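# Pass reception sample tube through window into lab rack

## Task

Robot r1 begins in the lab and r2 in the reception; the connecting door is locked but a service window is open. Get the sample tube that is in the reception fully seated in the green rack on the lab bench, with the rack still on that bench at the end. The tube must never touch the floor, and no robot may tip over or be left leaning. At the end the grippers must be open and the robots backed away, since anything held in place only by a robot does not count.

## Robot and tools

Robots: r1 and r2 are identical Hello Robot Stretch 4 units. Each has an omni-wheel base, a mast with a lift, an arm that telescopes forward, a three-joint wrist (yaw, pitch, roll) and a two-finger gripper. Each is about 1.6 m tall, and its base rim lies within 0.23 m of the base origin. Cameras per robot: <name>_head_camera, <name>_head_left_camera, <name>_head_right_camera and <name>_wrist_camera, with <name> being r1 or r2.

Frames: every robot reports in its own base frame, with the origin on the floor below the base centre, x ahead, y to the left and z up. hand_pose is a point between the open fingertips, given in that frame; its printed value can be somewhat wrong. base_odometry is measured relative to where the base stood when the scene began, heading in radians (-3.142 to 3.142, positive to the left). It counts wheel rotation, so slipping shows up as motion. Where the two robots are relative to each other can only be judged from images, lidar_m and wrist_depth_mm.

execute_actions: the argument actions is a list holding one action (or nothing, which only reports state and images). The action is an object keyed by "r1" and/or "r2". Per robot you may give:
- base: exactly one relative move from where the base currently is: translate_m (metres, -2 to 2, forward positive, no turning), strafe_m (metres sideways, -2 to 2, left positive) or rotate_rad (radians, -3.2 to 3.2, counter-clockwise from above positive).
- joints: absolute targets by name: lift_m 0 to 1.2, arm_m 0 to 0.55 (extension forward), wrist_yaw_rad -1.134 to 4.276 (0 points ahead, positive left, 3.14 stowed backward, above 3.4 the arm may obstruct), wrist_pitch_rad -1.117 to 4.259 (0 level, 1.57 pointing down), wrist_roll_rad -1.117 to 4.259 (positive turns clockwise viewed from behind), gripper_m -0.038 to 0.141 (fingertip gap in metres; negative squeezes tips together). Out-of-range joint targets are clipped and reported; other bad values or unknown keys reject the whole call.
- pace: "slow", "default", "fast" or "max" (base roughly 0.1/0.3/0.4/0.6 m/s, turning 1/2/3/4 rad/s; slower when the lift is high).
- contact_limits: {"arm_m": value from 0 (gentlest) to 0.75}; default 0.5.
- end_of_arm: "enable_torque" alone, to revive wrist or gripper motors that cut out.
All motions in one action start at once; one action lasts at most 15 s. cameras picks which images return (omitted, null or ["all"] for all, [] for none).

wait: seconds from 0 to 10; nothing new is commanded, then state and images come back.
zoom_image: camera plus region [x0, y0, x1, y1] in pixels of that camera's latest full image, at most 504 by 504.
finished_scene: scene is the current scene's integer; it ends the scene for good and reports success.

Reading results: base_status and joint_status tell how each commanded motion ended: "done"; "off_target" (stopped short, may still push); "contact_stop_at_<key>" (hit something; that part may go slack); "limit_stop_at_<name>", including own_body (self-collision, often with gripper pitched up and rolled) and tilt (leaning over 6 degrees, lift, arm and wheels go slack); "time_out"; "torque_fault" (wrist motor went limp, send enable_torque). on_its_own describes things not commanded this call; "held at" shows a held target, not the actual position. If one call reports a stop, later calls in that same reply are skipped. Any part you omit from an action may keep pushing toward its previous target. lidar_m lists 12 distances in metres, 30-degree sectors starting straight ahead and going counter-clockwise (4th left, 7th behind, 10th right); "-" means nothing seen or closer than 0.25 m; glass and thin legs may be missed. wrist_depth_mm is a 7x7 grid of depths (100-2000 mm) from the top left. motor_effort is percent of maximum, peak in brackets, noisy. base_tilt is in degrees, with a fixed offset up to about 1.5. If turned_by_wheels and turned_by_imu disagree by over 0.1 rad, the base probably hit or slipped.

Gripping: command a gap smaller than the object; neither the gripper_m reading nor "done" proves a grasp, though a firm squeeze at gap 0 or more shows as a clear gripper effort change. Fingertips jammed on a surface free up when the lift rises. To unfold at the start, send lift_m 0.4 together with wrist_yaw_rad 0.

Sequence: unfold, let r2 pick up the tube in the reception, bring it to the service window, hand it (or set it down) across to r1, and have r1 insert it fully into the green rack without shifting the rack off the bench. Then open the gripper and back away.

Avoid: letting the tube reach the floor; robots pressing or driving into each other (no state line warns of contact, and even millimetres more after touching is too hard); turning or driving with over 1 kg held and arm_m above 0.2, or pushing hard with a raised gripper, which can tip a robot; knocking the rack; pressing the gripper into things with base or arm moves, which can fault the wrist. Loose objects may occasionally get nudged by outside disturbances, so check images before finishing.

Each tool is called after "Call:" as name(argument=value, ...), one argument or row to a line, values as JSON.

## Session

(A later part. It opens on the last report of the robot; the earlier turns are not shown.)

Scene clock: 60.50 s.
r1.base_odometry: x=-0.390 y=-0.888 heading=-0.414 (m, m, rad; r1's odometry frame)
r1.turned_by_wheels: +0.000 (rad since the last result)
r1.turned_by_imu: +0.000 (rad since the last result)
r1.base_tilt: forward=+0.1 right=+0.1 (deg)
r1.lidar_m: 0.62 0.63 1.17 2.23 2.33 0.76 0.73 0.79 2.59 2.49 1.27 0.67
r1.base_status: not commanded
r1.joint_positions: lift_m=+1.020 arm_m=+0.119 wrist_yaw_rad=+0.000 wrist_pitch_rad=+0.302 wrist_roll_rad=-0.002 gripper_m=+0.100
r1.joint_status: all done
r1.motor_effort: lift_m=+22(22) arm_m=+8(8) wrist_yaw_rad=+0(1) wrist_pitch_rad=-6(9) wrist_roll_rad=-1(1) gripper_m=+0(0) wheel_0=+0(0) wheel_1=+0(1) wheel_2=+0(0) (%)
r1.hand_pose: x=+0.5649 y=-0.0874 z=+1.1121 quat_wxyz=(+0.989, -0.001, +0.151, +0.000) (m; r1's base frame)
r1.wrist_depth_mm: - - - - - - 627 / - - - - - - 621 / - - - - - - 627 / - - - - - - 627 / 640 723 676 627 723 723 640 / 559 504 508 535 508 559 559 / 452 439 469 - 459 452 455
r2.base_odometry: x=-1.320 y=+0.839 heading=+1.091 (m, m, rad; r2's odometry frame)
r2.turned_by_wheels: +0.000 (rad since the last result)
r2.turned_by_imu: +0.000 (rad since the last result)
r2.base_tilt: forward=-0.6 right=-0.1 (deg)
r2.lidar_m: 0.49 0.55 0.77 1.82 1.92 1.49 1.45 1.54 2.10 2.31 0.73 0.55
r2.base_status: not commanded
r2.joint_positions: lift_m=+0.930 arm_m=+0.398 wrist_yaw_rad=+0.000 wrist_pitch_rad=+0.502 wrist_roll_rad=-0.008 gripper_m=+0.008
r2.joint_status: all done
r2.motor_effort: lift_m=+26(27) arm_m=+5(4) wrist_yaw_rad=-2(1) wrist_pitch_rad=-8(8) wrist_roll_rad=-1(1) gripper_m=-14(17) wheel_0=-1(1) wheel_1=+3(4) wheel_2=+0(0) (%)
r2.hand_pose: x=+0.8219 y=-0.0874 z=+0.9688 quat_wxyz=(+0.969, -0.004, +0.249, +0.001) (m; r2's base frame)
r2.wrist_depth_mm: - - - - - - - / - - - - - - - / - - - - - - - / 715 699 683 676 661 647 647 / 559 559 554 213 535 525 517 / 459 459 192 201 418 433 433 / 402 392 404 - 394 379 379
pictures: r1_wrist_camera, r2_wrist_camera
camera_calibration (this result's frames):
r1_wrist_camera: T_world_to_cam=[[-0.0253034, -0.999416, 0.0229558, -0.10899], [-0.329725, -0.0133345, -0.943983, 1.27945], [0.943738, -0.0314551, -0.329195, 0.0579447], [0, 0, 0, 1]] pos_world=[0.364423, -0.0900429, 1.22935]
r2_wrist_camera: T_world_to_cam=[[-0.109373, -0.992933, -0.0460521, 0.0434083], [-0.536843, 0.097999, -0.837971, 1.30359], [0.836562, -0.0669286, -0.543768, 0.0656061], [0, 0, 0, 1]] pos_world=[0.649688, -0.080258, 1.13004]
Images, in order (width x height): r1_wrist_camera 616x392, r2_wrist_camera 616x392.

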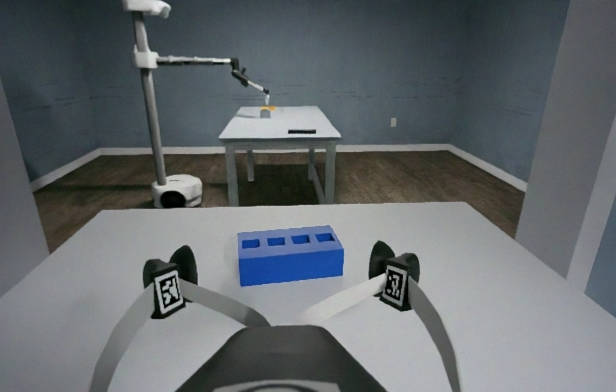

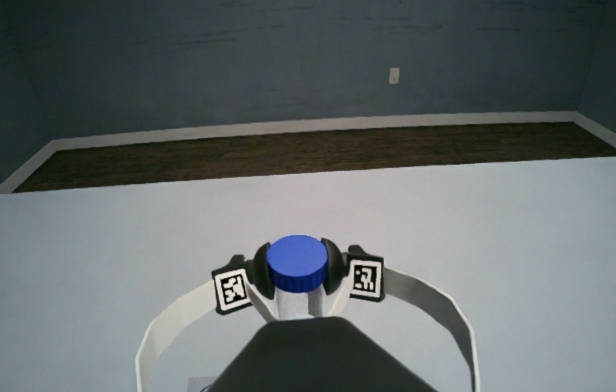

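Call:
execute_actions(
  actions=[
    {"r2":{"base":{"rotate_rad":-1.6},"joints":{"lift_m":1.07,"arm_m":0.05}}},
  ],
  cameras=[],
)

Call:
execute_actions(
  actions=[
    {"r2":{"base":{"translate_m":1.6},"pace":"fast"}},
  ],
  cameras=[],
)

Call:
execute_actions(
  actions=[
    {"r2":{"base":{"strafe_m":1.0},"pace":"fast"}},
  ],
  cameras=["r2_wrist_camera","r1_wrist_camera","r2_head_camera"],
)

Scene clock: 70.43 s.
r1.base_odometry: x=-0.390 y=-0.888 heading=-0.414 (m, m, rad; r1's odometry frame)
r1.turned_by_wheels: +0.000 (rad since the last result)
r1.turned_by_imu: -0.002 (rad since the last result)
r1.base_tilt: forward=+0.0 right=+0.1 (deg)
r1.lidar_m: 0.60 0.66 1.19 2.26 2.31 0.78 0.74 0.79 2.61 2.44 1.23 0.65
r1.base_status: not commanded
r1.joint_positions: lift_m=+1.020 arm_m=+0.119 wrist_yaw_rad=+0.000 wrist_pitch_rad=+0.302 wrist_roll_rad=-0.002 gripper_m=+0.100
r1.joint_status: not commanded
r1.motor_effort: lift_m=+22(22) arm_m=+8(8) wrist_yaw_rad=-1(2) wrist_pitch_rad=-6(4) wrist_roll_rad=-1(1) gripper_m=+0(0) wheel_0=+0(0) wheel_1=+0(1) wheel_2=+0(0) (%)
r1.hand_pose: x=+0.5649 y=-0.0874 z=+1.1121 quat_wxyz=(+0.989, -0.001, +0.151, +0.000) (m; r1's base frame)
r1.wrist_depth_mm: - - - - - - 621 / - - - - - - 621 / - - - - - - 621 / - - - - - - 640 / 640 707 676 640 723 715 654 / 554 512 512 535 512 559 564 / 455 436 473 - 449 459 459
r2.base_odometry: x=-1.319 y=+0.839 heading=-0.508 (m, m, rad; r2's odometry frame)
r2.turned_by_wheels: -1.599 (rad since the last result)
r2.turned_by_imu: -1.574 (rad since the last result)
r2.base_tilt: forward=-0.6 right=+0.0 (deg)
r2.lidar_m: 2.27 0.73 0.55 0.51 0.55 0.76 1.82 1.95 1.50 1.43 1.53 2.02
r2.base_status: done
r2.joint_positions: lift_m=+1.070 arm_m=+0.051 wrist_yaw_rad=+0.000 wrist_pitch_rad=+0.503 wrist_roll_rad=-0.008 gripper_m=+0.008
r2.joint_status: all done
r2.motor_effort: lift_m=+25(28) arm_m=-4(5) wrist_yaw_rad=+0(3) wrist_pitch_rad=-9(8) wrist_roll_rad=+0(0) gripper_m=-16(16) wheel_0=+4(11) wheel_1=+4(9) wheel_2=+6(12) (%)
r2.hand_pose: x=+0.4745 y=-0.0875 z=+1.1088 quat_wxyz=(+0.969, -0.004, +0.249, +0.001) (m; r2's base frame)
r2.wrist_depth_mm: - - 1983 - - - 1756 / - - - - - - 1808 / - - - - - - 1863 / - - - - - - 1863 / 1983 1921 1863 213 1863 1863 1808 / 1618 1661 192 202 1499 1576 1537 / 1430 1366 1499 - 1366 1336 1336
pictures: none
No camera images: the call's "cameras" was empty. Leave "cameras" out to get every camera's image.

Scene clock: 76.63 s.
r1.base_odometry: x=-0.390 y=-0.888 heading=-0.414 (m, m, rad; r1's odometry frame)
r1.turned_by_wheels: +0.000 (rad since the last result)
r1.turned_by_imu: -0.002 (rad since the last result)
r1.base_tilt: forward=+0.1 right=+0.1 (deg)
r1.lidar_m: 0.62 0.62 1.21 2.26 2.34 0.77 0.74 0.77 2.60 2.48 1.27 0.67
r1.base_status: not commanded
r1.joint_positions: lift_m=+1.020 arm_m=+0.119 wrist_yaw_rad=+0.000 wrist_pitch_rad=+0.302 wrist_roll_rad=-0.002 gripper_m=+0.100
r1.joint_status: not commanded
r1.motor_effort: lift_m=+22(22) arm_m=+8(8) wrist_yaw_rad=-1(0) wrist_pitch_rad=-5(5) wrist_roll_rad=-1(1) gripper_m=+1(1) wheel_0=+0(0) wheel_1=-1(0) wheel_2=+0(0) (%)
r1.hand_pose: x=+0.5649 y=-0.0874 z=+1.1121 quat_wxyz=(+0.989, -0.001, +0.151, +0.000) (m; r1's base frame)
r1.wrist_depth_mm: 1464 - - - - - 621 / - - - - - - 621 / - - - - - - 621 / 1661 - - - - - 627 / 654 707 676 640 732 723 640 / 559 504 508 535 512 559 559 / 455 439 473 - 455 455 459
r2.base_odometry: x=+0.079 y=+0.062 heading=-0.507 (m, m, rad; r2's odometry frame)
r2.turned_by_wheels: +0.000 (rad since the last result)
r2.turned_by_imu: -0.001 (rad since the last result)
r2.base_tilt: forward=-0.6 right=-0.1 (deg)
r2.lidar_m: 0.84 0.80 0.91 3.26 1.05 0.88 2.09 2.08 1.49 1.43 1.22 0.88
r2.base_status: done
r2.joint_positions: lift_m=+1.070 arm_m=+0.051 wrist_yaw_rad=+0.000 wrist_pitch_rad=+0.503 wrist_roll_rad=-0.008 gripper_m=+0.008
r2.joint_status: not commanded
r2.motor_effort: lift_m=+26(26) arm_m=-4(5) wrist_yaw_rad=-1(1) wrist_pitch_rad=-8(8) wrist_roll_rad=+0(1) gripper_m=-16(17) wheel_0=+3(9) wheel_1=+3(9) wheel_2=-5(15) (%)
r2.hand_pose: x=+0.4745 y=-0.0874 z=+1.1088 quat_wxyz=(+0.969, -0.004, +0.249, +0.001) (m; r2's base frame)
r2.wrist_depth_mm: 504 521 530 544 539 539 554 / 544 559 569 580 585 585 591 / 591 603 621 640 640 647 661 / 654 668 676 699 707 715 732 / 732 750 732 213 750 798 820 / 820 809 191 201 842 878 946 / 904 931 946 - 976 1042 1078
pictures: none
No camera images: the call's "cameras" was empty. Leave "cameras" out to get every camera's image.

Scene clock: 80.90 s.
r1.base_odometry: x=-0.390 y=-0.888 heading=-0.414 (m, m, rad; r1's odometry frame)
r1.turned_by_wheels: +0.000 (rad since the last result)
r1.turned_by_imu: -0.001 (rad since the last result)
r1.base_tilt: forward=+0.1 right=+0.0 (deg)
r1.lidar_m: 0.61 0.64 1.20 2.25 2.31 0.79 0.74 0.79 2.60 2.48 1.25 0.68
r1.base_status: not commanded
r1.joint_positions: lift_m=+1.020 arm_m=+0.119 wrist_yaw_rad=+0.000 wrist_pitch_rad=+0.302 wrist_roll_rad=-0.002 gripper_m=+0.100
r1.joint_status: not commanded
r1.motor_effort: lift_m=+22(22) arm_m=+8(8) wrist_yaw_rad=+0(2) wrist_pitch_rad=-4(5) wrist_roll_rad=-1(1) gripper_m=+0(0) wheel_0=+0(0) wheel_1=+0(0) wheel_2=+0(0) (%)
r1.hand_pose: x=+0.5649 y=-0.0874 z=+1.1121 quat_wxyz=(+0.989, -0.001, +0.151, +0.000) (m; r1's base frame)
r1.wrist_depth_mm: - - - 1464 - - 621 / - - - - - - 615 / - - - - - - 627 / - - - - - - 634 / 654 715 676 621 715 715 647 / 554 508 512 530 508 564 564 / 452 436 473 - 455 455 459
r2.base_odometry: x=+0.565 y=+0.936 heading=-0.507 (m, m, rad; r2's odometry frame)
r2.turned_by_wheels: +0.000 (rad since the last result)
r2.turned_by_imu: +0.002 (rad since the last result)
r2.base_tilt: forward=-0.4 right=+0.0 (deg)
r2.lidar_m: 0.62 0.66 1.23 2.26 2.34 0.75 0.73 0.82 2.55 2.43 1.25 0.67
r2.base_status: done
r2.joint_positions: lift_m=+1.070 arm_m=+0.051 wrist_yaw_rad=+0.000 wrist_pitch_rad=+0.503 wrist_roll_rad=-0.008 gripper_m=+0.008
r2.joint_status: not commanded
r2.motor_effort: lift_m=+25(25) arm_m=-4(4) wrist_yaw_rad=+0(1) wrist_pitch_rad=-9(8) wrist_roll_rad=-1(1) gripper_m=-15(17) wheel_0=-1(12) wheel_1=+3(12) wheel_2=+0(2) (%)
r2.hand_pose: x=+0.4745 y=-0.0874 z=+1.1088 quat_wxyz=(+0.969, -0.004, +0.249, +0.001) (m; r2's base frame)
r2.wrist_depth_mm: - - - - - - 569 / - - - - - - 609 / 715 - 976 946 931 809 676 / 691 750 707 699 715 699 750 / 603 603 597 213 585 574 574 / 517 517 192 202 525 917 991 / 904 917 946 - 1025 1060 1138
pictures: r1_wrist_camera, r2_head_camera, r2_wrist_camera
camera_calibration (this result's frames):
r1_wrist_camera: T_world_to_cam=[[-0.0253035, -0.999416, 0.0229559, -0.10899], [-0.329725, -0.0133346, -0.943983, 1.27945], [0.943738, -0.0314552, -0.329195, 0.0579448], [0, 0, 0, 1]] pos_world=[0.364423, -0.0900429, 1.22935]
r2_wrist_camera: T_world_to_cam=[[-0.109448, -0.992926, -0.0460249, 0.0118473], [-0.537034, 0.0980326, -0.837845, 1.23435], [0.83643, -0.0669836, -0.543965, 0.432636], [0, 0, 0, 1]] pos_world=[0.302314, -0.0802632, 1.27008]
Images, in order (width x height): r1_wrist_camera 616x392, r2_head_camera 420x560, r2_wrist_camera 616x392.

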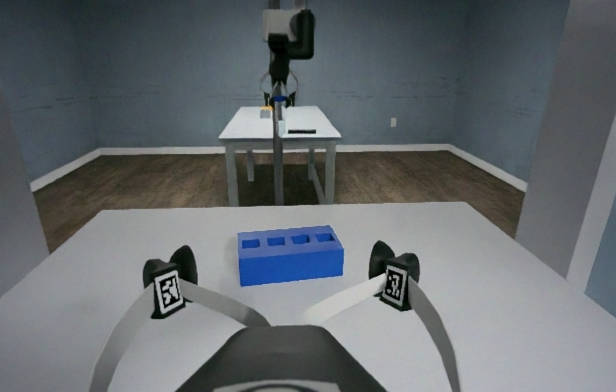

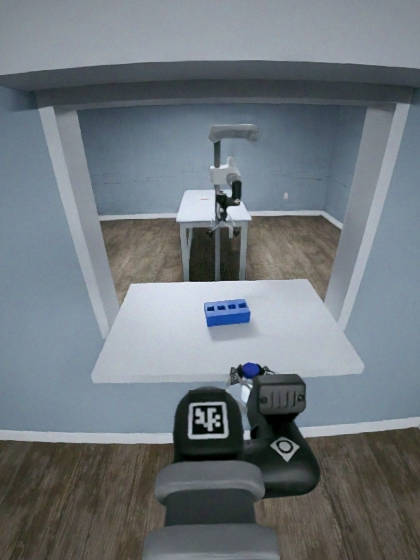

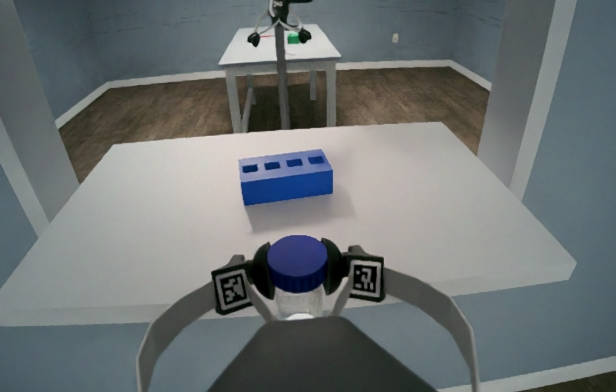

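Call:
execute_actions(
  actions=[
    {"r2":{"base":{"strafe_m":-0.018},"joints":{"lift_m":1.045,"arm_m":0.48}}},
  ],
  cameras=["r2_wrist_camera","r1_wrist_camera","r1_head_camera","r2_head_left_camera"],
)

Call:
zoom_image(
  camera="r1_head_camera",
  region=[160,220,280,320],
)

Scene clock: 91.07 s.
r1.base_odometry: x=-0.390 y=-0.888 heading=-0.414 (m, m, rad; r1's odometry frame)
r1.turned_by_wheels: +0.000 (rad since the last result)
r1.turned_by_imu: -0.002 (rad since the last result)
r1.base_tilt: forward=+0.0 right=+0.1 (deg)
r1.lidar_m: 0.62 0.65 1.20 2.22 2.34 0.77 0.74 0.81 2.60 2.47 1.27 0.66
r1.base_status: not commanded
r1.joint_positions: lift_m=+1.020 arm_m=+0.119 wrist_yaw_rad=+0.000 wrist_pitch_rad=+0.302 wrist_roll_rad=-0.002 gripper_m=+0.100
r1.joint_status: not commanded
r1.motor_effort: lift_m=+22(22) arm_m=+8(8) wrist_yaw_rad=-1(0) wrist_pitch_rad=-6(4) wrist_roll_rad=-1(1) gripper_m=+0(0) wheel_0=+0(0) wheel_1=+0(0) wheel_2=+0(0) (%)
r1.hand_pose: x=+0.5649 y=-0.0874 z=+1.1121 quat_wxyz=(+0.989, -0.001, +0.151, +0.000) (m; r1's base frame)
r1.wrist_depth_mm: - - - 1098 - - 615 / - - - - - - 627 / - - - - - - 615 / - - - - - - 627 / 654 715 676 634 732 723 654 / 554 508 508 535 517 559 559 / 452 436 469 - 459 459 459
r2.base_odometry: x=+0.556 y=+0.920 heading=-0.507 (m, m, rad; r2's odometry frame)
r2.turned_by_wheels: +0.000 (rad since the last result)
r2.turned_by_imu: +0.000 (rad since the last result)
r2.base_tilt: forward=-0.6 right=+0.0 (deg)
r2.lidar_m: 0.63 0.66 1.22 2.28 2.40 0.76 0.72 0.80 2.53 2.43 1.22 0.69
r2.base_status: done
r2.joint_positions: lift_m=+1.045 arm_m=+0.479 wrist_yaw_rad=+0.000 wrist_pitch_rad=+0.502 wrist_roll_rad=-0.008 gripper_m=+0.008
r2.joint_status: all done
r2.motor_effort: lift_m=+14(25) arm_m=+5(5) wrist_yaw_rad=-2(0) wrist_pitch_rad=-8(8) wrist_roll_rad=+0(0) gripper_m=-17(15) wheel_0=+2(10) wheel_1=-2(10) wheel_2=+0(1) (%)
r2.hand_pose: x=+0.9029 y=-0.0874 z=+1.0848 quat_wxyz=(+0.969, -0.004, +0.249, +0.001) (m; r2's base frame)
r2.wrist_depth_mm: - - - - - - - / - - - - - - - / - - - - - - - / - - - - - - - / 559 559 554 213 539 530 517 / 466 466 191 202 421 439 439 / 404 394 362 - 397 382 382
pictures: r1_head_camera, r1_wrist_camera, r2_head_left_camera, r2_wrist_camera
camera_calibration (this result's frames):
r1_wrist_camera: T_world_to_cam=[[-0.0253034, -0.999416, 0.0229558, -0.10899], [-0.329725, -0.0133345, -0.943983, 1.27945], [0.943738, -0.0314551, -0.329195, 0.0579445], [0, 0, 0, 1]] pos_world=[0.364423, -0.0900429, 1.22935]
r2_wrist_camera: T_world_to_cam=[[-0.109267, -0.992945, -0.0460479, 0.0575316], [-0.536876, 0.09794, -0.837957, 1.44421], [0.836556, -0.0668393, -0.54379, 0.0609097], [0, 0, 0, 1]] pos_world=[0.730695, -0.0802493, 1.24596]
Images, in order (width x height): r1_head_camera 420x560, r1_wrist_camera 616x392, r2_head_left_camera 420x672, r2_wrist_camera 616x392.

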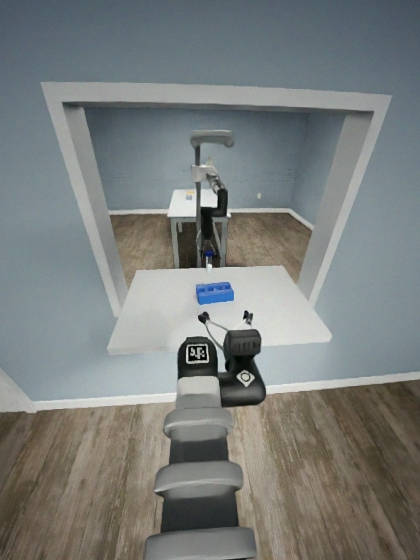

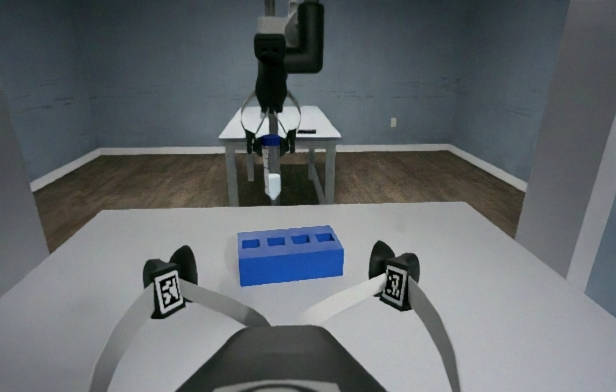

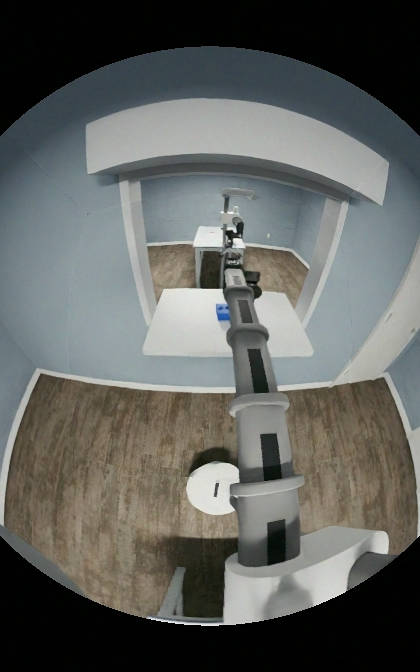

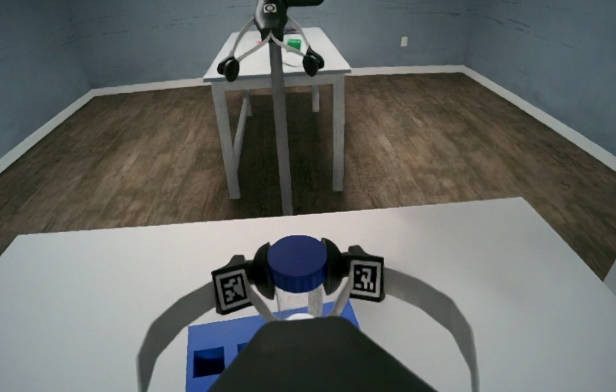

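Region (160, 220, 280, 320) of r1_head_camera's 420x560 image, scaled by 4.200, with more detail than that image has.

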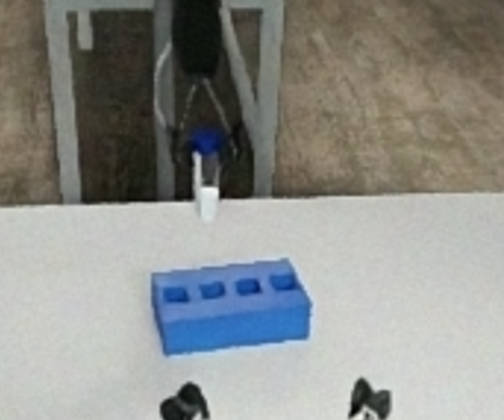

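Call:
execute_actions(
  actions=[
    {"r2":{"joints":{"lift_m":1.012,"arm_m":0.532}}},
  ],
  cameras=["r2_wrist_camera","r1_wrist_camera","r1_head_camera"],
)

Call:
zoom_image(
  camera="r1_head_camera",
  region=[170,240,260,320],
)

Call:
zoom_image(
  camera="r1_wrist_camera",
  region=[210,130,370,300],
)

Scene clock: 99.03 s.
r1.base_odometry: x=-0.390 y=-0.888 heading=-0.414 (m, m, rad; r1's odometry frame)
r1.turned_by_wheels: +0.000 (rad since the last result)
r1.turned_by_imu: -0.001 (rad since the last result)
r1.base_tilt: forward=+0.1 right=+0.1 (deg)
r1.lidar_m: 0.61 0.65 1.20 2.25 2.33 0.78 0.73 0.78 2.57 2.47 1.24 0.68
r1.base_status: not commanded
r1.joint_positions: lift_m=+1.020 arm_m=+0.119 wrist_yaw_rad=+0.000 wrist_pitch_rad=+0.302 wrist_roll_rad=-0.002 gripper_m=+0.100
r1.joint_status: not commanded
r1.motor_effort: lift_m=+22(22) arm_m=+8(8) wrist_yaw_rad=-1(1) wrist_pitch_rad=-6(5) wrist_roll_rad=-1(1) gripper_m=+1(0) wheel_0=+0(0) wheel_1=+0(0) wheel_2=+0(0) (%)
r1.hand_pose: x=+0.5649 y=-0.0874 z=+1.1121 quat_wxyz=(+0.989, -0.001, +0.151, +0.000) (m; r1's base frame)
r1.wrist_depth_mm: - - - 1464 - - 627 / - - - 778 - - 615 / - - - - - - 627 / - - - - - - 627 / 647 723 683 627 715 715 647 / 559 508 504 539 512 559 559 / 455 436 469 - 455 455 459
r2.base_odometry: x=+0.556 y=+0.920 heading=-0.507 (m, m, rad; r2's odometry frame)
r2.turned_by_wheels: +0.000 (rad since the last result)
r2.turned_by_imu: +0.000 (rad since the last result)
r2.base_tilt: forward=-0.7 right=-0.1 (deg)
r2.lidar_m: 0.63 0.63 1.25 2.28 2.38 0.75 0.70 0.80 2.53 2.42 1.23 0.68
r2.base_status: not commanded
r2.joint_positions: lift_m=+1.012 arm_m=+0.531 wrist_yaw_rad=+0.000 wrist_pitch_rad=+0.502 wrist_roll_rad=-0.008 gripper_m=+0.008
r2.joint_status: all done
r2.motor_effort: lift_m=+15(16) arm_m=+5(5) wrist_yaw_rad=+0(1) wrist_pitch_rad=-8(8) wrist_roll_rad=+0(1) gripper_m=-16(18) wheel_0=+2(2) wheel_1=-2(2) wheel_2=+0(0) (%)
r2.hand_pose: x=+0.9549 y=-0.0874 z=+1.0517 quat_wxyz=(+0.969, -0.004, +0.249, +0.001) (m; r2's base frame)
r2.wrist_depth_mm: - - - - - - - / - - - 1983 - - - / - - - - - - - / - - - - - - - / 508 512 504 213 492 484 473 / 424 424 192 202 340 399 397 / 368 357 312 - 362 347 349
pictures: r1_head_camera, r1_wrist_camera, r2_wrist_camera
camera_calibration (this result's frames):
r1_wrist_camera: T_world_to_cam=[[-0.0253035, -0.999416, 0.0229559, -0.10899], [-0.329725, -0.0133345, -0.943983, 1.27945], [0.943738, -0.0314552, -0.329195, 0.0579446], [0, 0, 0, 1]] pos_world=[0.364423, -0.0900429, 1.22935]
r2_wrist_camera: T_world_to_cam=[[-0.10931, -0.992941, -0.0460362, 0.0617103], [-0.53696, 0.0979604, -0.837901, 1.44446], [0.836496, -0.0668715, -0.543878, -0.000411379], [0, 0, 0, 1]] pos_world=[0.782706, -0.0802524, 1.21293]
Images, in order (width x height): r1_head_camera 420x560, r1_wrist_camera 616x392, r2_wrist_camera 616x392.

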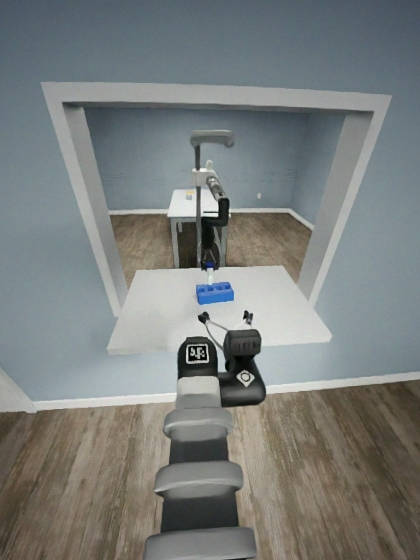

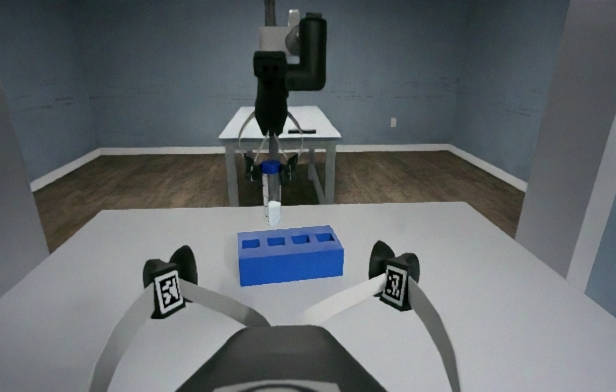

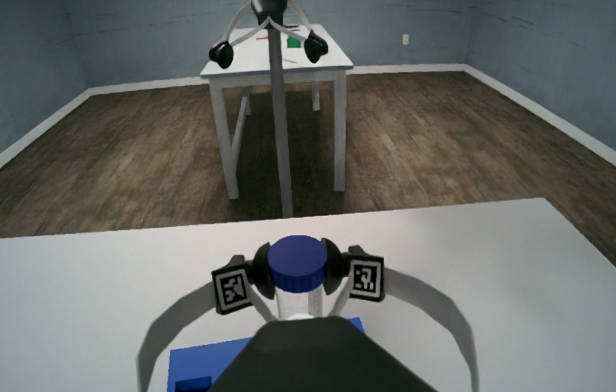

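Region (170, 240, 260, 320) of r1_head_camera's 420x560 image, scaled by 5.600, with more detail than that image has.

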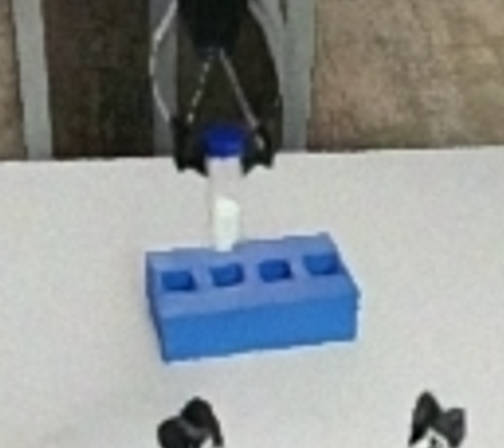

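Region (210, 130, 370, 300) of r1_wrist_camera's 616x392 image, scaled by 2.965; it fills the left 474 columns of this view, and the rest is white.

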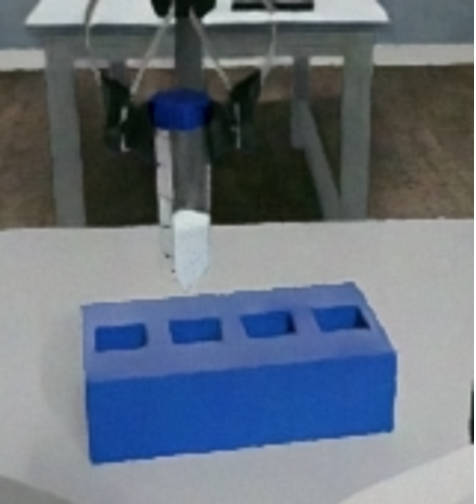

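Call:
execute_actions(
  actions=[
    {"r2":{"base":{"strafe_m":0.003},"joints":{"lift_m":0.985,"arm_m":0.538},"pace":"slow"}},
  ],
  cameras=["r2_wrist_camera","r1_wrist_camera"],
)

Call:
zoom_image(
  camera="r1_wrist_camera",
  region=[210,130,370,300],
)

Scene clock: 104.03 s.
r1.base_odometry: x=-0.390 y=-0.888 heading=-0.414 (m, m, rad; r1's odometry frame)
r1.turned_by_wheels: +0.000 (rad since the last result)
r1.turned_by_imu: -0.001 (rad since the last result)
r1.base_tilt: forward=+0.0 right=+0.1 (deg)
r1.lidar_m: 0.62 0.60 1.20 2.25 2.34 0.77 0.74 0.77 2.59 2.49 1.27 0.66
r1.base_status: not commanded
r1.joint_positions: lift_m=+1.020 arm_m=+0.119 wrist_yaw_rad=+0.000 wrist_pitch_rad=+0.302 wrist_roll_rad=-0.002 gripper_m=+0.100
r1.joint_status: not commanded
r1.motor_effort: lift_m=+22(23) arm_m=+8(8) wrist_yaw_rad=-2(1) wrist_pitch_rad=-6(5) wrist_roll_rad=-1(1) gripper_m=+1(0) wheel_0=+0(0) wheel_1=+0(0) wheel_2=+0(0) (%)
r1.hand_pose: x=+0.5649 y=-0.0874 z=+1.1121 quat_wxyz=(+0.989, -0.001, +0.151, +0.000) (m; r1's base frame)
r1.wrist_depth_mm: - - - - - - 621 / - - - 778 - - 627 / - - - - - - 621 / - - - 931 - - 627 / 647 715 683 634 715 723 640 / 554 508 512 535 512 559 559 / 455 436 473 - 459 455 459
r2.base_odometry: x=+0.557 y=+0.923 heading=-0.507 (m, m, rad; r2's odometry frame)
r2.turned_by_wheels: +0.000 (rad since the last result)
r2.turned_by_imu: +0.000 (rad since the last result)
r2.base_tilt: forward=-0.6 right=+0.0 (deg)
r2.lidar_m: 0.62 0.65 1.22 2.28 2.35 0.74 0.73 0.78 2.51 2.43 1.25 0.68
r2.base_status: done
r2.joint_positions: lift_m=+0.985 arm_m=+0.537 wrist_yaw_rad=+0.000 wrist_pitch_rad=+0.502 wrist_roll_rad=-0.008 gripper_m=+0.008
r2.joint_status: all done
r2.motor_effort: lift_m=+15(15) arm_m=+5(4) wrist_yaw_rad=-3(1) wrist_pitch_rad=-8(8) wrist_roll_rad=+1(0) gripper_m=-15(16) wheel_0=-2(7) wheel_1=+5(7) wheel_2=+0(1) (%)
r2.hand_pose: x=+0.9609 y=-0.0874 z=+1.0247 quat_wxyz=(+0.969, -0.004, +0.249, +0.001) (m; r2's base frame)
r2.wrist_depth_mm: - - - - - - - / - - - 1983 - - - / - - - - - - - / - - - - - 544 - / 473 466 466 213 452 442 436 / 384 387 191 201 296 366 364 / 338 324 281 - 330 317 320
pictures: r1_wrist_camera, r2_wrist_camera
camera_calibration (this result's frames):
r1_wrist_camera: T_world_to_cam=[[-0.0253033, -0.999416, 0.0229558, -0.10899], [-0.329725, -0.0133346, -0.943983, 1.27945], [0.943738, -0.031455, -0.329195, 0.0579447], [0, 0, 0, 1]] pos_world=[0.364423, -0.0900429, 1.22935]
r2_wrist_camera: T_world_to_cam=[[-0.109342, -0.992938, -0.0460364, 0.0611446], [-0.536957, 0.0979778, -0.837901, 1.42506], [0.836494, -0.0668982, -0.543878, -0.020079], [0, 0, 0, 1]] pos_world=[0.788679, -0.080255, 1.18596]
Images, in order (width x height): r1_wrist_camera 616x392, r2_wrist_camera 616x392.

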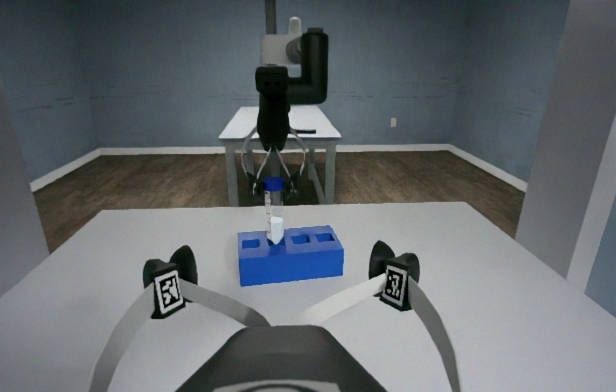

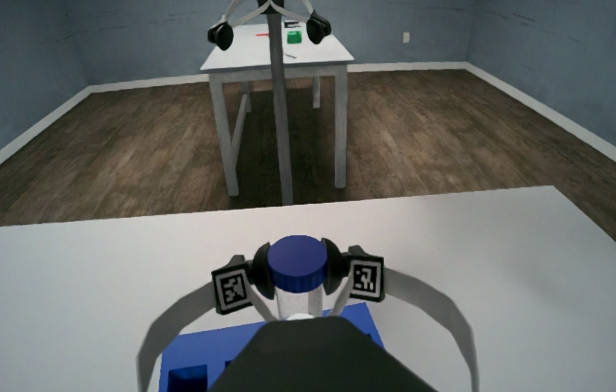

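Region (210, 130, 370, 300) of r1_wrist_camera's 616x392 image, scaled by 2.965; it fills the left 474 columns of this view, and the rest is white.

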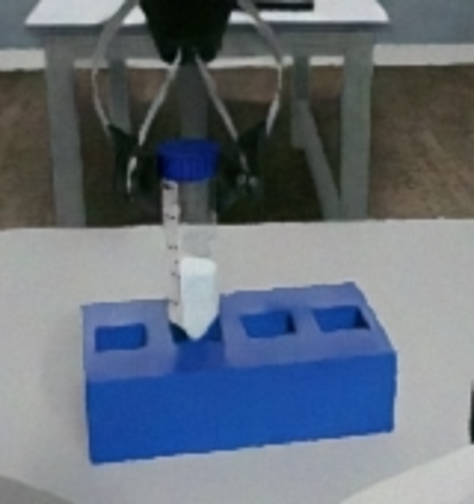

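Call:
execute_actions(
  actions=[
    {"r2":{"joints":{"lift_m":0.962},"pace":"slow"}},
  ],
  cameras=["r2_wrist_camera","r1_wrist_camera"],
)

Call:
zoom_image(
  camera="r1_wrist_camera",
  region=[210,130,370,300],
)

Scene clock: 111.43 s.
r1.base_odometry: x=-0.390 y=-0.888 heading=-0.414 (m, m, rad; r1's odometry frame)
r1.turned_by_wheels: +0.000 (rad since the last result)
r1.turned_by_imu: -0.001 (rad since the last result)
r1.base_tilt: forward=+0.1 right=+0.2 (deg)
r1.lidar_m: 0.60 0.64 1.19 2.25 2.31 0.77 0.72 0.80 2.57 2.45 1.27 0.68
r1.base_status: not commanded
r1.joint_positions: lift_m=+1.020 arm_m=+0.119 wrist_yaw_rad=+0.000 wrist_pitch_rad=+0.302 wrist_roll_rad=-0.002 gripper_m=+0.100
r1.joint_status: not commanded
r1.motor_effort: lift_m=+22(22) arm_m=+8(8) wrist_yaw_rad=-1(1) wrist_pitch_rad=-6(5) wrist_roll_rad=-1(1) gripper_m=+0(0) wheel_0=+0(0) wheel_1=+0(0) wheel_2=+0(0) (%)
r1.hand_pose: x=+0.5649 y=-0.0874 z=+1.1121 quat_wxyz=(+0.989, -0.001, +0.151, +0.000) (m; r1's base frame)
r1.wrist_depth_mm: - - - - - - 621 / - - - 798 - - 627 / - - - - - - 627 / - - - 931 - - 640 / 647 715 683 627 723 723 647 / 554 508 512 530 512 559 554 / 455 439 473 - 459 455 459
r2.base_odometry: x=+0.557 y=+0.923 heading=-0.507 (m, m, rad; r2's odometry frame)
r2.turned_by_wheels: +0.000 (rad since the last result)
r2.turned_by_imu: +0.000 (rad since the last result)
r2.base_tilt: forward=-0.7 right=-0.1 (deg)
r2.lidar_m: 0.62 0.64 1.23 2.27 2.38 0.77 0.72 0.77 2.52 2.42 1.22 0.65
r2.base_status: not commanded
r2.joint_positions: lift_m=+0.962 arm_m=+0.537 wrist_yaw_rad=+0.000 wrist_pitch_rad=+0.502 wrist_roll_rad=-0.008 gripper_m=+0.008
r2.joint_status: all done
r2.motor_effort: lift_m=+15(16) arm_m=+5(5) wrist_yaw_rad=-1(1) wrist_pitch_rad=-8(8) wrist_roll_rad=+0(0) gripper_m=-15(17) wheel_0=-2(2) wheel_1=+5(5) wheel_2=+0(0) (%)
r2.hand_pose: x=+0.9609 y=-0.0874 z=+1.0017 quat_wxyz=(+0.969, -0.004, +0.249, +0.001) (m; r2's base frame)
r2.wrist_depth_mm: - - - - - - - / - - - - - - - / - - - - - - - / - - - 521 517 504 500 / 433 433 427 213 418 410 402 / 355 357 192 201 268 340 336 / 310 294 265 - 301 294 296
pictures: r1_wrist_camera, r2_wrist_camera
camera_calibration (this result's frames):
r1_wrist_camera: T_world_to_cam=[[-0.0253032, -0.999416, 0.0229559, -0.10899], [-0.329725, -0.0133347, -0.943983, 1.27945], [0.943738, -0.031455, -0.329195, 0.0579447], [0, 0, 0, 1]] pos_world=[0.364423, -0.0900429, 1.22935]
r2_wrist_camera: T_world_to_cam=[[-0.109342, -0.992938, -0.0460359, 0.0600861], [-0.53696, 0.0979778, -0.837899, 1.4058], [0.836492, -0.0668983, -0.543881, -0.0325779], [0, 0, 0, 1]] pos_world=[0.788681, -0.080255, 1.16297]
Images, in order (width x height): r1_wrist_camera 616x392, r2_wrist_camera 616x392.

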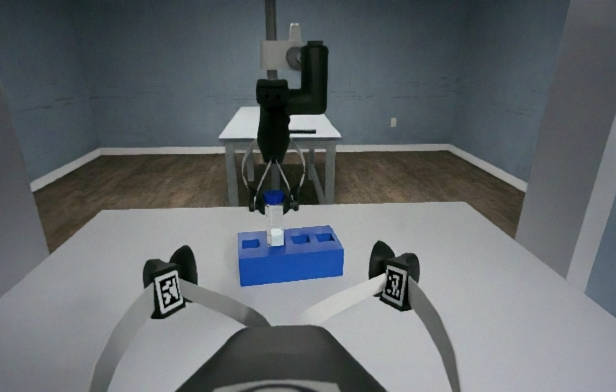

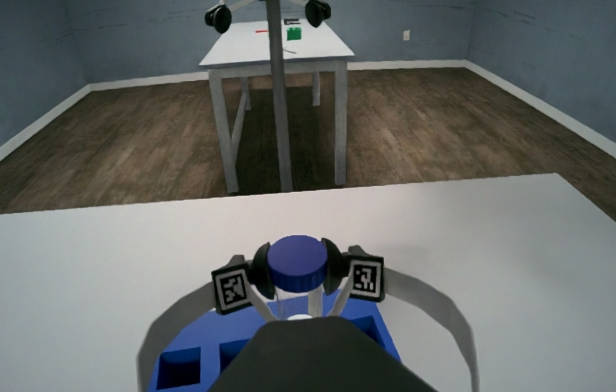

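Region (210, 130, 370, 300) of r1_wrist_camera's 616x392 image, scaled by 2.965; it fills the left 474 columns of this view, and the rest is white.

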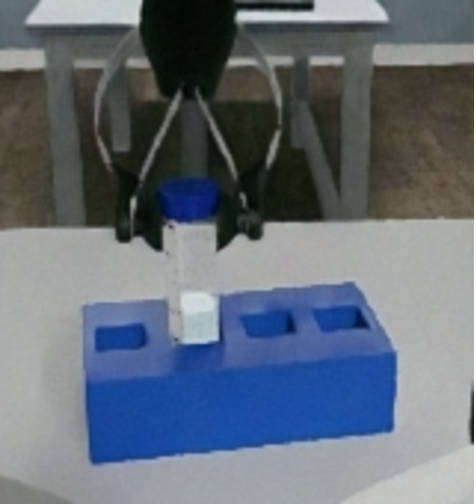

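Call:
execute_actions(
  actions=[
    {"r2":{"joints":{"lift_m":0.947,"arm_m":0.533},"pace":"slow"},"r1":{"base":{"strafe_m":0.02},"joints":{"lift_m":1.05,"wrist_pitch_rad":0.9}}},
  ],
  cameras=[],
)

Call:
execute_actions(
  actions=[
    {"r2":{"joints":{"gripper_m":0.09}},"r1":{"base":{"translate_m":0.2}}},
  ],
  cameras=["r2_wrist_camera"],
)

Call:
execute_actions(
  actions=[
    {"r2":{"joints":{"arm_m":0.2}},"r1":{"joints":{"arm_m":0.3}}},
  ],
  cameras=["r2_wrist_camera","r1_wrist_camera"],
)

Scene clock: 120.40 s.
r1.base_odometry: x=-0.382 y=-0.870 heading=-0.414 (m, m, rad; r1's odometry frame)
r1.turned_by_wheels: +0.000 (rad since the last result)
r1.turned_by_imu: -0.001 (rad since the last result)
r1.base_tilt: forward=+0.1 right=+0.1 (deg)
r1.lidar_m: 0.62 0.64 1.22 2.24 2.31 0.75 0.74 0.78 2.62 2.50 1.28 0.70
r1.base_status: done
r1.joint_positions: lift_m=+1.050 arm_m=+0.119 wrist_yaw_rad=+0.000 wrist_pitch_rad=+0.901 wrist_roll_rad=-0.002 gripper_m=+0.100
r1.joint_status: all done
r1.motor_effort: lift_m=+22(23) arm_m=+8(8) wrist_yaw_rad=-1(0) wrist_pitch_rad=-2(2) wrist_roll_rad=-1(1) gripper_m=-1(0) wheel_0=+0(8) wheel_1=+0(8) wheel_2=+0(2) (%)
r1.hand_pose: x=+0.4687 y=-0.0874 z=+1.0019 quat_wxyz=(+0.900, -0.001, +0.435, +0.000) (m; r1's base frame)
r1.wrist_depth_mm: 569 591 580 559 615 634 603 / 508 512 517 530 530 539 544 / 445 452 452 459 469 473 477 / 820 854 878 904 917 946 976 / 1042 1025 1042 1138 1098 1229 1281 / 1205 1205 1182 1229 1229 1255 1229 / 1118 1118 1160 - 1160 1160 1160
r2.base_odometry: x=+0.557 y=+0.923 heading=-0.507 (m, m, rad; r2's odometry frame)
r2.turned_by_wheels: +0.000 (rad since the last result)
r2.turned_by_imu: +0.000 (rad since the last result)
r2.base_tilt: forward=-0.6 right=+0.0 (deg)
r2.lidar_m: 0.62 0.66 1.24 2.26 2.36 0.79 0.71 0.77 2.53 2.43 1.21 0.68
r2.base_status: not commanded
r2.joint_positions: lift_m=+0.947 arm_m=+0.534 wrist_yaw_rad=+0.000 wrist_pitch_rad=+0.502 wrist_roll_rad=-0.008 gripper_m=+0.008
r2.joint_status: all done
r2.motor_effort: lift_m=+15(15) arm_m=-4(5) wrist_yaw_rad=-1(2) wrist_pitch_rad=-8(8) wrist_roll_rad=+0(1) gripper_m=-16(16) wheel_0=-2(2) wheel_1=+5(5) wheel_2=+0(0) (%)
r2.hand_pose: x=+0.9576 y=-0.0874 z=+0.9867 quat_wxyz=(+0.969, -0.004, +0.249, +0.001) (m; r2's base frame)
r2.wrist_depth_mm: - - - - - - - / - - - - - - - / - - - - - - - / - 512 504 500 488 480 473 / 413 410 404 213 394 387 382 / 340 342 192 202 250 322 319 / 296 279 259 - 282 278 -
pictures: none
No camera images: the call's "cameras" was empty. Leave "cameras" out to get every camera's image.

Scene clock: 122.47 s.
r1.base_odometry: x=-0.199 y=-0.950 heading=-0.414 (m, m, rad; r1's odometry frame)
r1.turned_by_wheels: +0.000 (rad since the last result)
r1.turned_by_imu: -0.001 (rad since the last result)
r1.base_tilt: forward=+0.1 right=+0.1 (deg)
r1.lidar_m: 0.42 0.44 0.89 2.23 2.32 3.12 0.93 1.00 2.61 2.50 0.66 0.45
r1.base_status: done
r1.joint_positions: lift_m=+1.050 arm_m=+0.119 wrist_yaw_rad=+0.000 wrist_pitch_rad=+0.901 wrist_roll_rad=-0.002 gripper_m=+0.100
r1.joint_status: not commanded
r1.motor_effort: lift_m=+22(22) arm_m=+8(8) wrist_yaw_rad=-1(0) wrist_pitch_rad=-2(1) wrist_roll_rad=-1(1) gripper_m=+0(1) wheel_0=+2(6) wheel_1=+2(7) wheel_2=+0(10) (%)
r1.hand_pose: x=+0.4687 y=-0.0874 z=+1.0019 quat_wxyz=(+0.900, -0.001, +0.435, +0.000) (m; r1's base frame)
r1.wrist_depth_mm: 580 580 574 569 615 627 - / 500 508 488 442 521 535 549 / 445 452 449 452 466 473 473 / 399 402 407 410 415 415 427 / 359 364 368 368 375 377 379 / 327 320 324 334 327 345 347 / 322 319 320 - 1078 1118 1182
r2.base_odometry: x=+0.557 y=+0.923 heading=-0.507 (m, m, rad; r2's odometry frame)
r2.turned_by_wheels: +0.000 (rad since the last result)
r2.turned_by_imu: +0.000 (rad since the last result)
r2.base_tilt: forward=-0.6 right=-0.1 (deg)
r2.lidar_m: 0.62 0.65 1.22 2.26 2.40 0.76 0.71 0.76 2.54 2.44 1.23 0.66
r2.base_status: not commanded
r2.joint_positions: lift_m=+0.947 arm_m=+0.534 wrist_yaw_rad=+0.000 wrist_pitch_rad=+0.502 wrist_roll_rad=-0.008 gripper_m=+0.090
r2.joint_status: all done
r2.motor_effort: lift_m=+15(15) arm_m=-5(5) wrist_yaw_rad=-1(1) wrist_pitch_rad=-8(8) wrist_roll_rad=-1(1) gripper_m=-2(18) wheel_0=-2(2) wheel_1=+5(5) wheel_2=+0(0) (%)
r2.hand_pose: x=+0.9576 y=-0.0874 z=+0.9867 quat_wxyz=(+0.969, -0.004, +0.249, +0.001) (m; r2's base frame)
r2.wrist_depth_mm: - - - - - - - / - - - 1921 - - - / - - - - - - - / - 517 504 496 488 480 473 / 413 410 404 373 384 387 384 / 340 342 255 156 286 322 319 / 296 287 258 - 281 281 -
pictures: r2_wrist_camera
camera_calibration (this result's frames):
r2_wrist_camera: T_world_to_cam=[[-0.109342, -0.992938, -0.0460371, 0.0590348], [-0.536951, 0.097978, -0.837904, 1.39145], [0.836497, -0.0668984, -0.543872, -0.0379832], [0, 0, 0, 1]] pos_world=[0.785371, -0.080255, 1.14797]
Images, in order (width x height): r2_wrist_camera 616x392.

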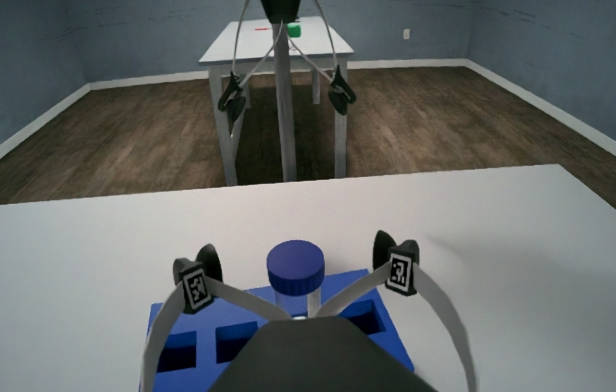

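Scene clock: 124.57 s.
r1.base_odometry: x=-0.199 y=-0.950 heading=-0.414 (m, m, rad; r1's odometry frame)
r1.turned_by_wheels: +0.000 (rad since the last result)
r1.turned_by_imu: -0.001 (rad since the last result)
r1.base_tilt: forward=+0.1 right=+0.1 (deg)
r1.lidar_m: 0.41 0.45 0.90 2.24 2.32 3.14 0.94 0.98 2.60 2.49 0.66 0.45
r1.base_status: not commanded
r1.joint_positions: lift_m=+1.050 arm_m=+0.299 wrist_yaw_rad=+0.000 wrist_pitch_rad=+0.901 wrist_roll_rad=-0.002 gripper_m=+0.100
r1.joint_status: all done
r1.motor_effort: lift_m=+22(22) arm_m=+8(9) wrist_yaw_rad=-1(3) wrist_pitch_rad=-3(2) wrist_roll_rad=-1(1) gripper_m=+0(0) wheel_0=+2(2) wheel_1=+2(2) wheel_2=+0(0) (%)
r1.hand_pose: x=+0.6486 y=-0.0874 z=+1.0018 quat_wxyz=(+0.900, -0.001, +0.435, +0.000) (m; r1's base frame)
r1.wrist_depth_mm: - - - - - - - / 504 508 512 521 525 535 544 / 445 452 455 459 466 469 480 / 402 399 357 345 397 421 421 / 357 364 322 327 334 377 382 / 330 319 322 332 329 343 345 / 303 300 314 - 314 315 319
r2.base_odometry: x=+0.557 y=+0.923 heading=-0.507 (m, m, rad; r2's odometry frame)
r2.turned_by_wheels: +0.000 (rad since the last result)
r2.turned_by_imu: +0.000 (rad since the last result)
r2.base_tilt: forward=-0.6 right=-0.1 (deg)
r2.lidar_m: 0.63 0.66 1.23 2.29 2.37 0.76 0.72 0.78 2.52 2.42 1.25 0.68
r2.base_status: not commanded
r2.joint_positions: lift_m=+0.947 arm_m=+0.201 wrist_yaw_rad=+0.000 wrist_pitch_rad=+0.502 wrist_roll_rad=-0.008 gripper_m=+0.090
r2.joint_status: all done
r2.motor_effort: lift_m=+14(15) arm_m=-5(5) wrist_yaw_rad=+0(1) wrist_pitch_rad=-8(8) wrist_roll_rad=+0(0) gripper_m=-2(1) wheel_0=-2(2) wheel_1=+5(5) wheel_2=+0(0) (%)
r2.hand_pose: x=+0.6246 y=-0.0875 z=+0.9868 quat_wxyz=(+0.969, -0.004, +0.249, +0.001) (m; r2's base frame)
r2.wrist_depth_mm: - - - - - - 539 / - - - - - - 554 / 759 691 627 535 640 634 554 / 525 512 504 496 488 480 477 / 413 413 407 402 384 389 384 / 342 342 317 156 329 336 343 / 317 320 330 - 759 809 842
pictures: r1_wrist_camera, r2_wrist_camera
camera_calibration (this result's frames):
r1_wrist_camera: T_world_to_cam=[[-0.00789854, -0.999417, 0.0332069, -0.125885], [-0.804434, -0.0133753, -0.593892, 1.16007], [0.59399, -0.0314036, -0.803859, 0.645082], [0, 0, 0, 1]] pos_world=[0.549034, -0.0900376, 1.21169]
r2_wrist_camera: T_world_to_cam=[[-0.109576, -0.992911, -0.046055, 0.0227276], [-0.53679, 0.0981084, -0.837993, 1.21267], [0.83657, -0.0671017, -0.543735, 0.240414], [0, 0, 0, 1]] pos_world=[0.452317, -0.0802746, 1.14798]
Images, in order (width x height): r1_wrist_camera 616x392, r2_wrist_camera 616x392.

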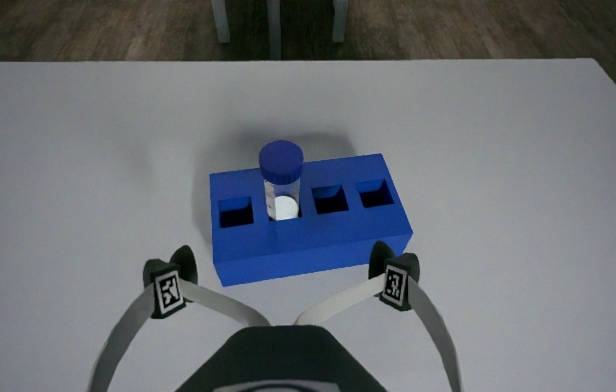

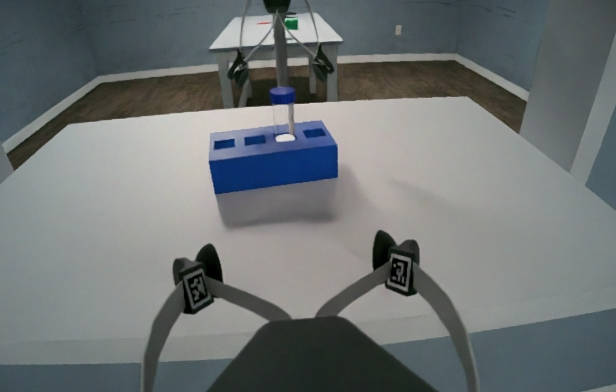

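Call:
execute_actions(
  actions=[
    {"r1":{"joints":{"arm_m":0.394,"lift_m":1.037,"gripper_m":0.06}}},
  ],
  cameras=["r2_wrist_camera","r1_wrist_camera"],
)

Scene clock: 129.50 s.
r1.base_odometry: x=-0.199 y=-0.950 heading=-0.414 (m, m, rad; r1's odometry frame)
r1.turned_by_wheels: +0.000 (rad since the last result)
r1.turned_by_imu: -0.001 (rad since the last result)
r1.base_tilt: forward=+0.1 right=+0.1 (deg)
r1.lidar_m: 0.43 0.42 0.92 2.24 2.31 3.13 0.94 0.95 2.59 2.49 0.67 0.48
r1.base_status: not commanded
r1.joint_positions: lift_m=+1.037 arm_m=+0.393 wrist_yaw_rad=+0.000 wrist_pitch_rad=+0.901 wrist_roll_rad=-0.002 gripper_m=+0.060
r1.joint_status: all done
r1.motor_effort: lift_m=+18(25) arm_m=+8(8) wrist_yaw_rad=+0(0) wrist_pitch_rad=-2(2) wrist_roll_rad=-1(1) gripper_m=-1(3) wheel_0=+2(2) wheel_1=+2(2) wheel_2=+0(0) (%)
r1.hand_pose: x=+0.7426 y=-0.0874 z=+0.9892 quat_wxyz=(+0.900, -0.001, +0.436, +0.000) (m; r1's base frame)
r1.wrist_depth_mm: - - - - - - - / 1808 1863 1921 1983 1921 1921 1983 / 424 433 442 442 445 452 455 / 384 387 384 394 399 402 404 / 347 349 342 287 306 364 370 / 315 317 197 239 202 330 330 / 290 290 255 - 283 304 304
r2.base_odometry: x=+0.557 y=+0.923 heading=-0.507 (m, m, rad; r2's odometry frame)
r2.turned_by_wheels: +0.000 (rad since the last result)
r2.turned_by_imu: +0.000 (rad since the last result)
r2.base_tilt: forward=-0.5 right=-0.2 (deg)
r2.lidar_m: 0.62 0.65 1.22 2.27 2.37 0.76 0.72 0.78 2.53 2.42 1.25 0.68
r2.base_status: not commanded
r2.joint_positions: lift_m=+0.947 arm_m=+0.201 wrist_yaw_rad=+0.000 wrist_pitch_rad=+0.502 wrist_roll_rad=-0.008 gripper_m=+0.090
r2.joint_status: not commanded
r2.motor_effort: lift_m=+14(15) arm_m=-5(4) wrist_yaw_rad=-1(1) wrist_pitch_rad=-8(8) wrist_roll_rad=+1(1) gripper_m=-1(3) wheel_0=-2(2) wheel_1=+5(5) wheel_2=+0(0) (%)
r2.hand_pose: x=+0.6246 y=-0.0875 z=+0.9868 quat_wxyz=(+0.969, -0.004, +0.249, +0.001) (m; r2's base frame)
r2.wrist_depth_mm: - - - - - - 544 / - - - - - - 549 / 750 691 627 525 640 634 549 / 521 512 504 496 488 480 477 / 413 410 410 402 384 389 387 / 342 342 317 156 329 336 343 / 317 319 329 - 759 798 831
pictures: r1_wrist_camera, r2_wrist_camera
camera_calibration (this result's frames):
r1_wrist_camera: T_world_to_cam=[[-0.00793499, -0.999417, 0.0332073, -0.124704], [-0.804473, -0.0133441, -0.593839, 1.22816], [0.593936, -0.0314265, -0.803898, 0.579195], [0, 0, 0, 1]] pos_world=[0.643028, -0.0900407, 1.19908]
r2_wrist_camera: T_world_to_cam=[[-0.109576, -0.992911, -0.046055, 0.0227276], [-0.53679, 0.0981084, -0.837993, 1.21267], [0.83657, -0.0671018, -0.543735, 0.240414], [0, 0, 0, 1]] pos_world=[0.452317, -0.0802746, 1.14798]
Images, in order (width x height): r1_wrist_camera 616x392, r2_wrist_camera 616x392.

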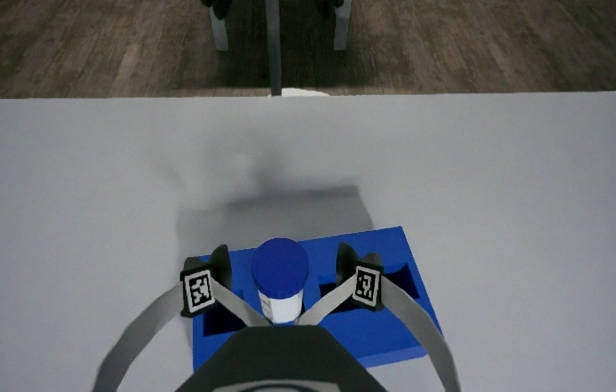

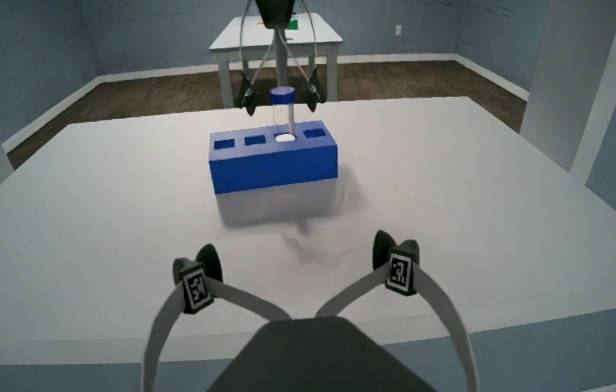

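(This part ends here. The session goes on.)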